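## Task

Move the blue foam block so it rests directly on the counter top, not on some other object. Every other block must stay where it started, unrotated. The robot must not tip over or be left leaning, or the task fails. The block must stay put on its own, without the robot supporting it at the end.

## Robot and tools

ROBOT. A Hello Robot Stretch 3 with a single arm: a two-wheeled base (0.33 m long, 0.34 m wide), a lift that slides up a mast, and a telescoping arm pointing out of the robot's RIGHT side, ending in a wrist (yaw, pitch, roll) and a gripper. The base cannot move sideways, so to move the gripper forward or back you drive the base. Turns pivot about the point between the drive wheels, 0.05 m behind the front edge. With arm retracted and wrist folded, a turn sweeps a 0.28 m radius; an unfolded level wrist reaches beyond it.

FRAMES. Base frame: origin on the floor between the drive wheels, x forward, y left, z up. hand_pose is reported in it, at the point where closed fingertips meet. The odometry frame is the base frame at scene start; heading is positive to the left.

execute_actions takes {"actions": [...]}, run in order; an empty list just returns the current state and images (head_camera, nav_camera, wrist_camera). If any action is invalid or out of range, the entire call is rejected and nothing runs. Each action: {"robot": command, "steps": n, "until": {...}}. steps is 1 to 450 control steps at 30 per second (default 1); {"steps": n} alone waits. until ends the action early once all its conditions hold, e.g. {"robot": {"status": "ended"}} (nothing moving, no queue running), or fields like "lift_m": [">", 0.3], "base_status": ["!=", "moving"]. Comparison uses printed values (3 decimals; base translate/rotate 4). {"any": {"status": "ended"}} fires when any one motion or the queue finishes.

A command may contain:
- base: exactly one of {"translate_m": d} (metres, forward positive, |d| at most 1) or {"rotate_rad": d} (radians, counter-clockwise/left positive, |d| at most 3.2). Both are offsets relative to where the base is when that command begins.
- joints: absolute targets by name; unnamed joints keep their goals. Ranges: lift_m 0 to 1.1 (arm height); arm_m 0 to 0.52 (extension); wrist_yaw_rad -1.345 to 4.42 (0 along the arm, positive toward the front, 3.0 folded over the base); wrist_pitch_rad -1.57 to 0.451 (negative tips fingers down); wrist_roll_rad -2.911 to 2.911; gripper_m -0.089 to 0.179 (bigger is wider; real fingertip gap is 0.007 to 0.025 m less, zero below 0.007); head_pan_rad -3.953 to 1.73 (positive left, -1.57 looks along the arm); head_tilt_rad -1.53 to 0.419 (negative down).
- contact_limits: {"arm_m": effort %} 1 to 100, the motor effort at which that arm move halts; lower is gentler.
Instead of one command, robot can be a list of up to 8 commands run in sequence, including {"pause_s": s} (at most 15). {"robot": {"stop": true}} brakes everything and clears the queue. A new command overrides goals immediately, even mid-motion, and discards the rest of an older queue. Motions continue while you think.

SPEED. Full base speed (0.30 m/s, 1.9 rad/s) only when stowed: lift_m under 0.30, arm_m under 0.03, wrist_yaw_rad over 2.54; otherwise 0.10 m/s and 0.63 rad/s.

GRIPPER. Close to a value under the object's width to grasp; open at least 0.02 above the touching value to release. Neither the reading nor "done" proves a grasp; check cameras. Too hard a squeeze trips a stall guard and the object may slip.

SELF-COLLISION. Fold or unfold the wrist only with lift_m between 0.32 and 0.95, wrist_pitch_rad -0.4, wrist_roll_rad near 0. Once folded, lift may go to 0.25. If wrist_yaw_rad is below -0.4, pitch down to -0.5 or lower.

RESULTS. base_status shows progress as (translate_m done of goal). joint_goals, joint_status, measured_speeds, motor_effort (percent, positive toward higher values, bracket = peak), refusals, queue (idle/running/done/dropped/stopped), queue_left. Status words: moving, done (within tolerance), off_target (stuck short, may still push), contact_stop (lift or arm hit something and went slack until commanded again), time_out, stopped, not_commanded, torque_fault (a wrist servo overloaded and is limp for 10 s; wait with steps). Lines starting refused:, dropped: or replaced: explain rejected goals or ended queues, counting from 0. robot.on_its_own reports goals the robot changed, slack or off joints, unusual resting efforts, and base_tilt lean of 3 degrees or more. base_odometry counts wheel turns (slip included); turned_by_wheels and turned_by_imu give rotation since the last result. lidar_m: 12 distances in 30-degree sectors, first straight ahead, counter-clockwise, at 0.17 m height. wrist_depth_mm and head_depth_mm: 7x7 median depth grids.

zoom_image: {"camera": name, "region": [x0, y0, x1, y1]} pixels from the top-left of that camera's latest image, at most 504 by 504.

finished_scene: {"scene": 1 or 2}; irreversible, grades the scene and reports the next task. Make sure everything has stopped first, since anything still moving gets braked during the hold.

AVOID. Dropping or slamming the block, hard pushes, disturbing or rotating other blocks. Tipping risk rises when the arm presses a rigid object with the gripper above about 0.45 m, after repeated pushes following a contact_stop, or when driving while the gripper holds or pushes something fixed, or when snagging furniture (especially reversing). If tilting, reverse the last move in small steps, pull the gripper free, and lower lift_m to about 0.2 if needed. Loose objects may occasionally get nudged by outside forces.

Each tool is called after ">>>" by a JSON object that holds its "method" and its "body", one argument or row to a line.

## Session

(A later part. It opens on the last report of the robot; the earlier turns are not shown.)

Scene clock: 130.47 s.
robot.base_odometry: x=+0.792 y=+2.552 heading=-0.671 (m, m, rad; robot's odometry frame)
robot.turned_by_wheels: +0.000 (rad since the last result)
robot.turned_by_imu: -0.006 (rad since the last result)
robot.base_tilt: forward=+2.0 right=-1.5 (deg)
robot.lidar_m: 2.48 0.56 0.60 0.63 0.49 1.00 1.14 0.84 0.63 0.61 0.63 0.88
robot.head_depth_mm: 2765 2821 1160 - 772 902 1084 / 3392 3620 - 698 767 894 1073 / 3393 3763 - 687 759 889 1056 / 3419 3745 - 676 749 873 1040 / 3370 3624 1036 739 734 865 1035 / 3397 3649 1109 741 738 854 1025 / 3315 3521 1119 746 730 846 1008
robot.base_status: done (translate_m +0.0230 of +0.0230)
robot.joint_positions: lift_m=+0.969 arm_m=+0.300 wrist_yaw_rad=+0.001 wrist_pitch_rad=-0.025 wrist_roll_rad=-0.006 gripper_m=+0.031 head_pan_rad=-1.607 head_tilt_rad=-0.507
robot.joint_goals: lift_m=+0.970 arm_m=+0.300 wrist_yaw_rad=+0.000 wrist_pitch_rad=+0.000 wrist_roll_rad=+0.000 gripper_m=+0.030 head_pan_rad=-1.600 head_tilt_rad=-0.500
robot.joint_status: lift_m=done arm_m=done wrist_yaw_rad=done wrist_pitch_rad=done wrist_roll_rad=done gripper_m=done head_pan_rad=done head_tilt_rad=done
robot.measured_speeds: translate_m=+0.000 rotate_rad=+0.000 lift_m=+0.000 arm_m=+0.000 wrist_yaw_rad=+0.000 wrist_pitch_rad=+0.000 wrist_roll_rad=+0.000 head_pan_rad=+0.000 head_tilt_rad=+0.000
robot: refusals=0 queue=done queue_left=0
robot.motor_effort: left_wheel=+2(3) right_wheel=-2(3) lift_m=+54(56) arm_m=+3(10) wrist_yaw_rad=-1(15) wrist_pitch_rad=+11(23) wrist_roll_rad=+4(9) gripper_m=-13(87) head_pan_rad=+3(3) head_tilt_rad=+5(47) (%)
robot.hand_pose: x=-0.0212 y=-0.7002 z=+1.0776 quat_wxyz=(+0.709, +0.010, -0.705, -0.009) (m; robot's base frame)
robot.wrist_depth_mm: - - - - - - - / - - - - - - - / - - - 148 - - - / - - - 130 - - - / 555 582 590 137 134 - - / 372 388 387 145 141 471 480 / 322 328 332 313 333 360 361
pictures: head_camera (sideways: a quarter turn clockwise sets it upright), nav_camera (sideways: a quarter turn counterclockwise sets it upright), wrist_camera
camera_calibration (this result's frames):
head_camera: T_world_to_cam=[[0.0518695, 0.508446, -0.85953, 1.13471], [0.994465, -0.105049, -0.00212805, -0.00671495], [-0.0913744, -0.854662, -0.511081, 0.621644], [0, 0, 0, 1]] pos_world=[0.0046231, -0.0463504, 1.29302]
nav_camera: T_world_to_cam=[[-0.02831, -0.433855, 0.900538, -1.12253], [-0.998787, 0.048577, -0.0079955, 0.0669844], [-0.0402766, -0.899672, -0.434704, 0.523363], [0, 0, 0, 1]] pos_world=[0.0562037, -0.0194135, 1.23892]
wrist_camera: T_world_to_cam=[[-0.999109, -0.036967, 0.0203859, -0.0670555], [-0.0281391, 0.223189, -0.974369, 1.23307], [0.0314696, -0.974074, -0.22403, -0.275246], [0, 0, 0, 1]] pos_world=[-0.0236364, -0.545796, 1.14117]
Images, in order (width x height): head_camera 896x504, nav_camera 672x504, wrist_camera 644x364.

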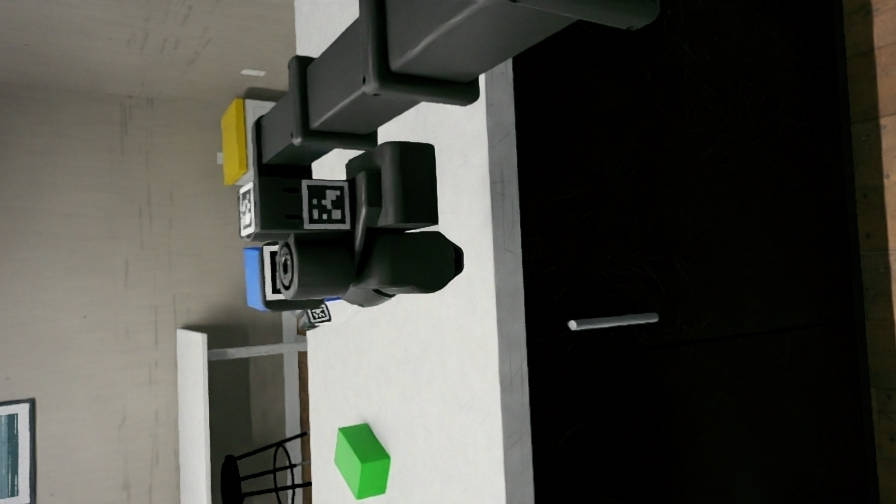

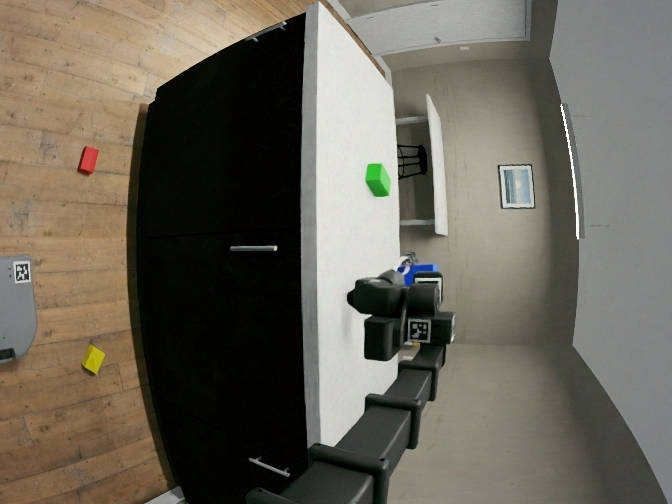

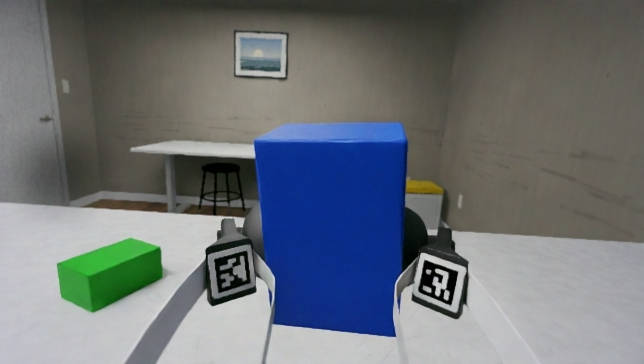

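>>> {"method": "execute_actions", "body": {
  "actions": [
    {"robot":[{"joints":{"arm_m":0.35}},{"joints":{"lift_m":0.865,"head_tilt_rad":-0.4}},{"joints":{"wrist_pitch_rad":-0.1}}],"steps":450,"until":{"robot":{"status":"ended"}}}
  ]
}}

Scene clock: 141.07 s.
robot.base_odometry: x=+0.792 y=+2.552 heading=-0.671 (m, m, rad; robot's odometry frame)
robot.turned_by_wheels: +0.000 (rad since the last result)
robot.turned_by_imu: -0.002 (rad since the last result)
robot.base_tilt: forward=+2.1 right=-1.5 (deg)
robot.lidar_m: 2.47 0.56 0.60 0.62 0.49 1.00 1.14 0.84 0.62 0.61 0.63 0.88
robot.head_depth_mm: 2776 2824 2878 879 681 - - / 3497 3658 3675 933 - 803 899 / 3503 3715 3814 1005 721 782 886 / 3444 3695 - 1016 715 774 882 / 3386 3633 - 894 697 768 872 / 3393 3639 3918 902 692 763 861 / 3360 3656 3896 874 695 755 857
robot.base_status: done (translate_m +0.0230 of +0.0230)
robot.joint_positions: lift_m=+0.865 arm_m=+0.350 wrist_yaw_rad=+0.001 wrist_pitch_rad=-0.118 wrist_roll_rad=-0.006 gripper_m=+0.031 head_pan_rad=-1.607 head_tilt_rad=-0.409
robot.joint_goals: lift_m=+0.865 arm_m=+0.350 wrist_yaw_rad=+0.000 wrist_pitch_rad=-0.100 wrist_roll_rad=+0.000 gripper_m=+0.030 head_pan_rad=-1.600 head_tilt_rad=-0.400
robot.joint_status: lift_m=done arm_m=done wrist_yaw_rad=done wrist_pitch_rad=done wrist_roll_rad=done gripper_m=done head_pan_rad=done head_tilt_rad=done
robot.measured_speeds: translate_m=+0.000 rotate_rad=+0.000 lift_m=+0.000 arm_m=+0.000 wrist_yaw_rad=+0.000 wrist_pitch_rad=+0.000 wrist_roll_rad=+0.000 head_pan_rad=+0.000 head_tilt_rad=+0.000
robot: refusals=0 queue=done queue_left=0
robot.motor_effort: left_wheel=+2(2) right_wheel=-2(2) lift_m=+24(55) arm_m=+4(2) wrist_yaw_rad=-1(1) wrist_pitch_rad=+8(11) wrist_roll_rad=+4(4) gripper_m=-14(14) head_pan_rad=+3(3) head_tilt_rad=+6(18) (%)
robot.hand_pose: x=-0.0212 y=-0.7462 z=+0.9500 quat_wxyz=(+0.708, +0.043, -0.704, -0.042) (m; robot's base frame)
robot.wrist_depth_mm: - - - - - - - / - - - - - - - / 607 - - 148 - - - / 292 338 339 130 333 420 441 / 238 243 246 138 134 272 278 / 182 185 174 145 141 203 207 / 148 150 152 150 153 161 163
pictures: head_camera (sideways: a quarter turn clockwise sets it upright), nav_camera (sideways: a quarter turn counterclockwise sets it upright), wrist_camera
camera_calibration (this result's frames):
head_camera: T_world_to_cam=[[0.0487491, 0.421525, -0.905506, 1.1947], [0.994469, -0.104924, 0.00469518, -0.0155982], [-0.0930299, -0.900726, -0.424308, 0.508745], [0, 0, 0, 1]] pos_world=[0.0046, -0.0469915, 1.29775]
nav_camera: T_world_to_cam=[[-0.0250578, -0.343269, 0.938903, -1.17261], [-0.998818, 0.0477316, -0.00920588, 0.0685615], [-0.0416552, -0.938023, -0.344059, 0.405412], [0, 0, 0, 1]] pos_world=[0.0559848, -0.0255087, 1.24109]
wrist_camera: T_world_to_cam=[[-0.99911, -0.0386315, 0.0169649, -0.0641718], [-0.0282136, 0.31274, -0.94942, 1.16214], [0.0313719, -0.949053, -0.313552, -0.244977], [0, 0, 0, 1]] pos_world=[-0.0236412, -0.598422, 1.02763]
Images, in order (width x height): head_camera 896x504, nav_camera 672x504, wrist_camera 644x364.

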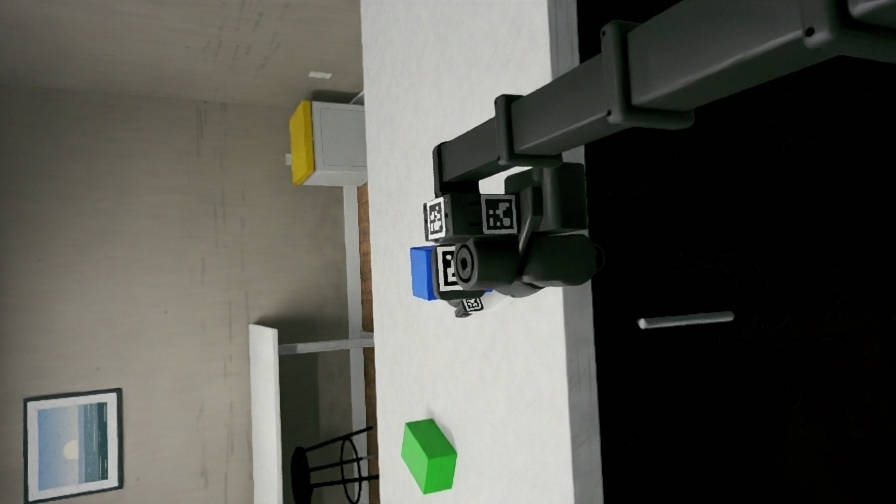

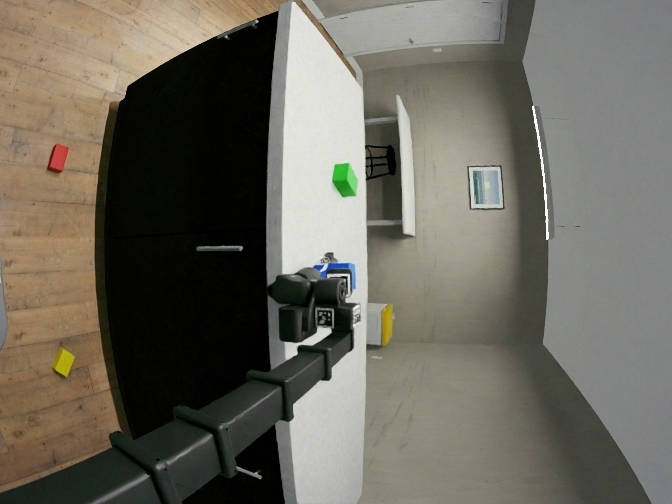

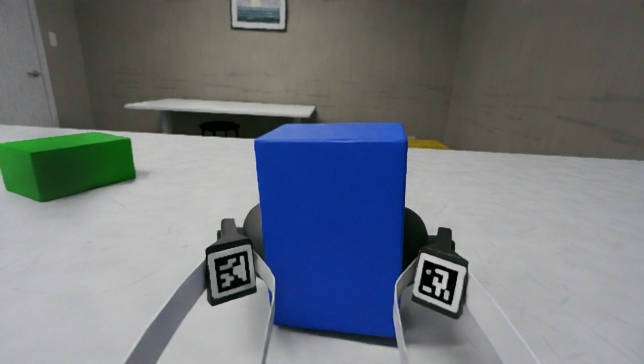

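>>> {"method": "execute_actions", "body": {
  "actions": [
    {"robot":[{"joints":{"lift_m":0.856}},{"joints":{"gripper_m":0.13}},{"pause_s":0.4},{"joints":{"arm_m":0.2,"lift_m":0.875}}],"steps":450,"until":{"robot":{"status":"ended"}}}
  ]
}}

Scene clock: 151.27 s.
robot.base_odometry: x=+0.792 y=+2.552 heading=-0.671 (m, m, rad; robot's odometry frame)
robot.turned_by_wheels: +0.000 (rad since the last result)
robot.turned_by_imu: -0.002 (rad since the last result)
robot.base_tilt: forward=+2.1 right=-1.5 (deg)
robot.lidar_m: 2.48 0.56 0.60 0.63 0.49 1.00 1.14 0.84 0.62 0.61 0.63 0.88
robot.head_depth_mm: 2746 2838 2823 880 683 - 941 / 3430 3655 3624 885 - 816 897 / 3455 3697 3880 888 - - 888 / 3448 3715 - 796 - 802 879 / 3406 3712 - 899 697 769 874 / 3401 3671 3960 903 694 760 862 / 3314 3644 3871 872 697 756 853
robot.base_status: done (translate_m +0.0230 of +0.0230)
robot.joint_positions: lift_m=+0.875 arm_m=+0.200 wrist_yaw_rad=-0.001 wrist_pitch_rad=-0.116 wrist_roll_rad=-0.004 gripper_m=+0.130 head_pan_rad=-1.607 head_tilt_rad=-0.408
robot.joint_goals: lift_m=+0.875 arm_m=+0.200 wrist_yaw_rad=+0.000 wrist_pitch_rad=-0.100 wrist_roll_rad=+0.000 gripper_m=+0.130 head_pan_rad=-1.600 head_tilt_rad=-0.400
robot.joint_status: lift_m=done arm_m=done wrist_yaw_rad=done wrist_pitch_rad=done wrist_roll_rad=done gripper_m=done head_pan_rad=done head_tilt_rad=done
robot.measured_speeds: translate_m=+0.000 rotate_rad=+0.000 lift_m=+0.000 arm_m=+0.000 wrist_yaw_rad=+0.000 wrist_pitch_rad=+0.000 wrist_roll_rad=+0.000 head_pan_rad=+0.000 head_tilt_rad=+0.000
robot: refusals=0 queue=done queue_left=0
robot.motor_effort: left_wheel=+2(2) right_wheel=-1(2) lift_m=+54(56) arm_m=-3(4) wrist_yaw_rad=+1(1) wrist_pitch_rad=+7(8) wrist_roll_rad=+3(4) gripper_m=-1(82) head_pan_rad=+3(3) head_tilt_rad=+6(6) (%)
robot.hand_pose: x=-0.0216 y=-0.5971 z=+0.9596 quat_wxyz=(+0.707, +0.041, -0.704, -0.042) (m; robot's base frame)
robot.wrist_depth_mm: - - - - - - - / - - - - - - - / 681 483 - 303 - - - / 381 391 403 290 440 453 476 / 258 282 274 279 287 321 307 / 200 208 207 211 214 - 225 / 183 182 181 178 177 174 178
pictures: head_camera (sideways: a quarter turn clockwise sets it upright), nav_camera (sideways: a quarter turn counterclockwise sets it upright), wrist_camera
camera_calibration (this result's frames):
head_camera: T_world_to_cam=[[0.0487385, 0.421233, -0.905642, 1.19488], [0.994469, -0.104922, 0.00471745, -0.0156272], [-0.0930346, -0.900863, -0.424017, 0.508367], [0, 0, 0, 1]] pos_world=[0.00459996, -0.0469928, 1.29776]
nav_camera: T_world_to_cam=[[-0.0250469, -0.342967, 0.939013, -1.17276], [-0.998818, 0.0477284, -0.00920969, 0.0685665], [-0.041659, -0.938134, -0.343757, 0.405019], [0, 0, 0, 1]] pos_world=[0.0559841, -0.0255282, 1.2411]
wrist_camera: T_world_to_cam=[[-0.999214, -0.0367307, 0.0148948, -0.0558584], [-0.0255871, 0.310772, -0.95014, 1.12411], [0.0302704, -0.949775, -0.311467, -0.10287], [0, 0, 0, 1]] pos_world=[-0.0239378, -0.449098, 1.03686]
Images, in order (width x height): head_camera 896x504, nav_camera 672x504, wrist_camera 644x364.

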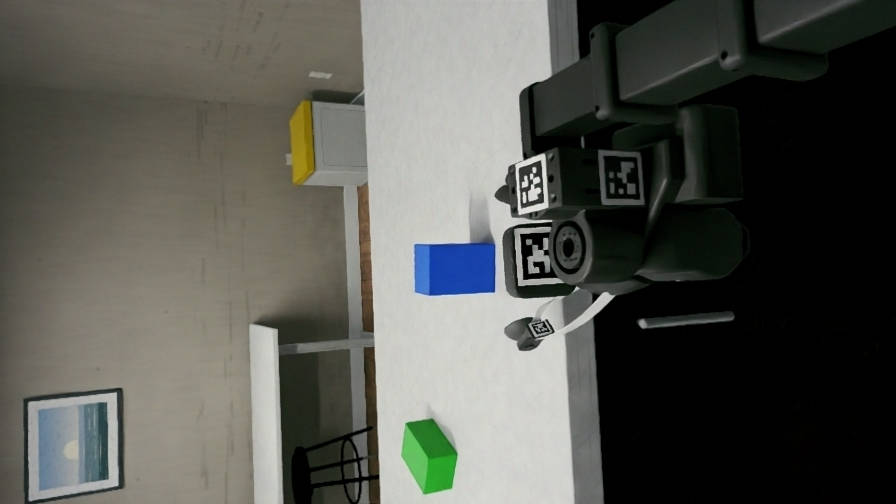

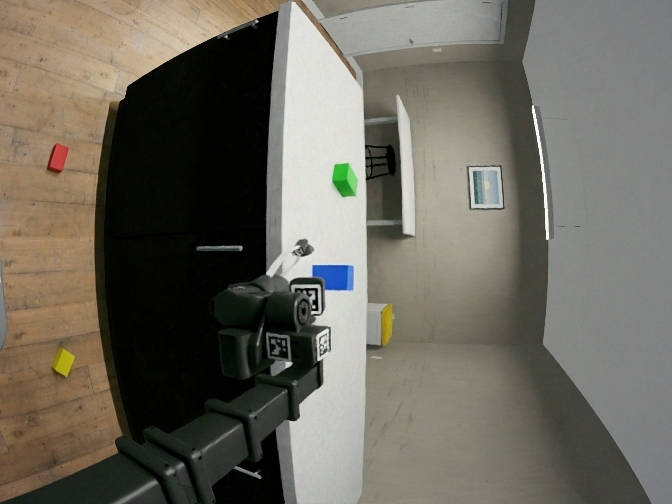

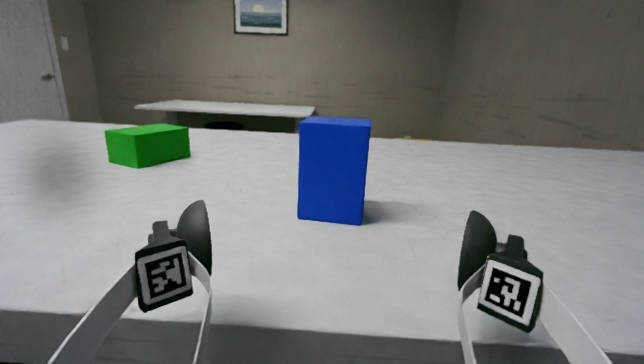

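>>> {"method": "finished_scene", "body": {
  "scene": 2
}}

The scene is finished: the task was done.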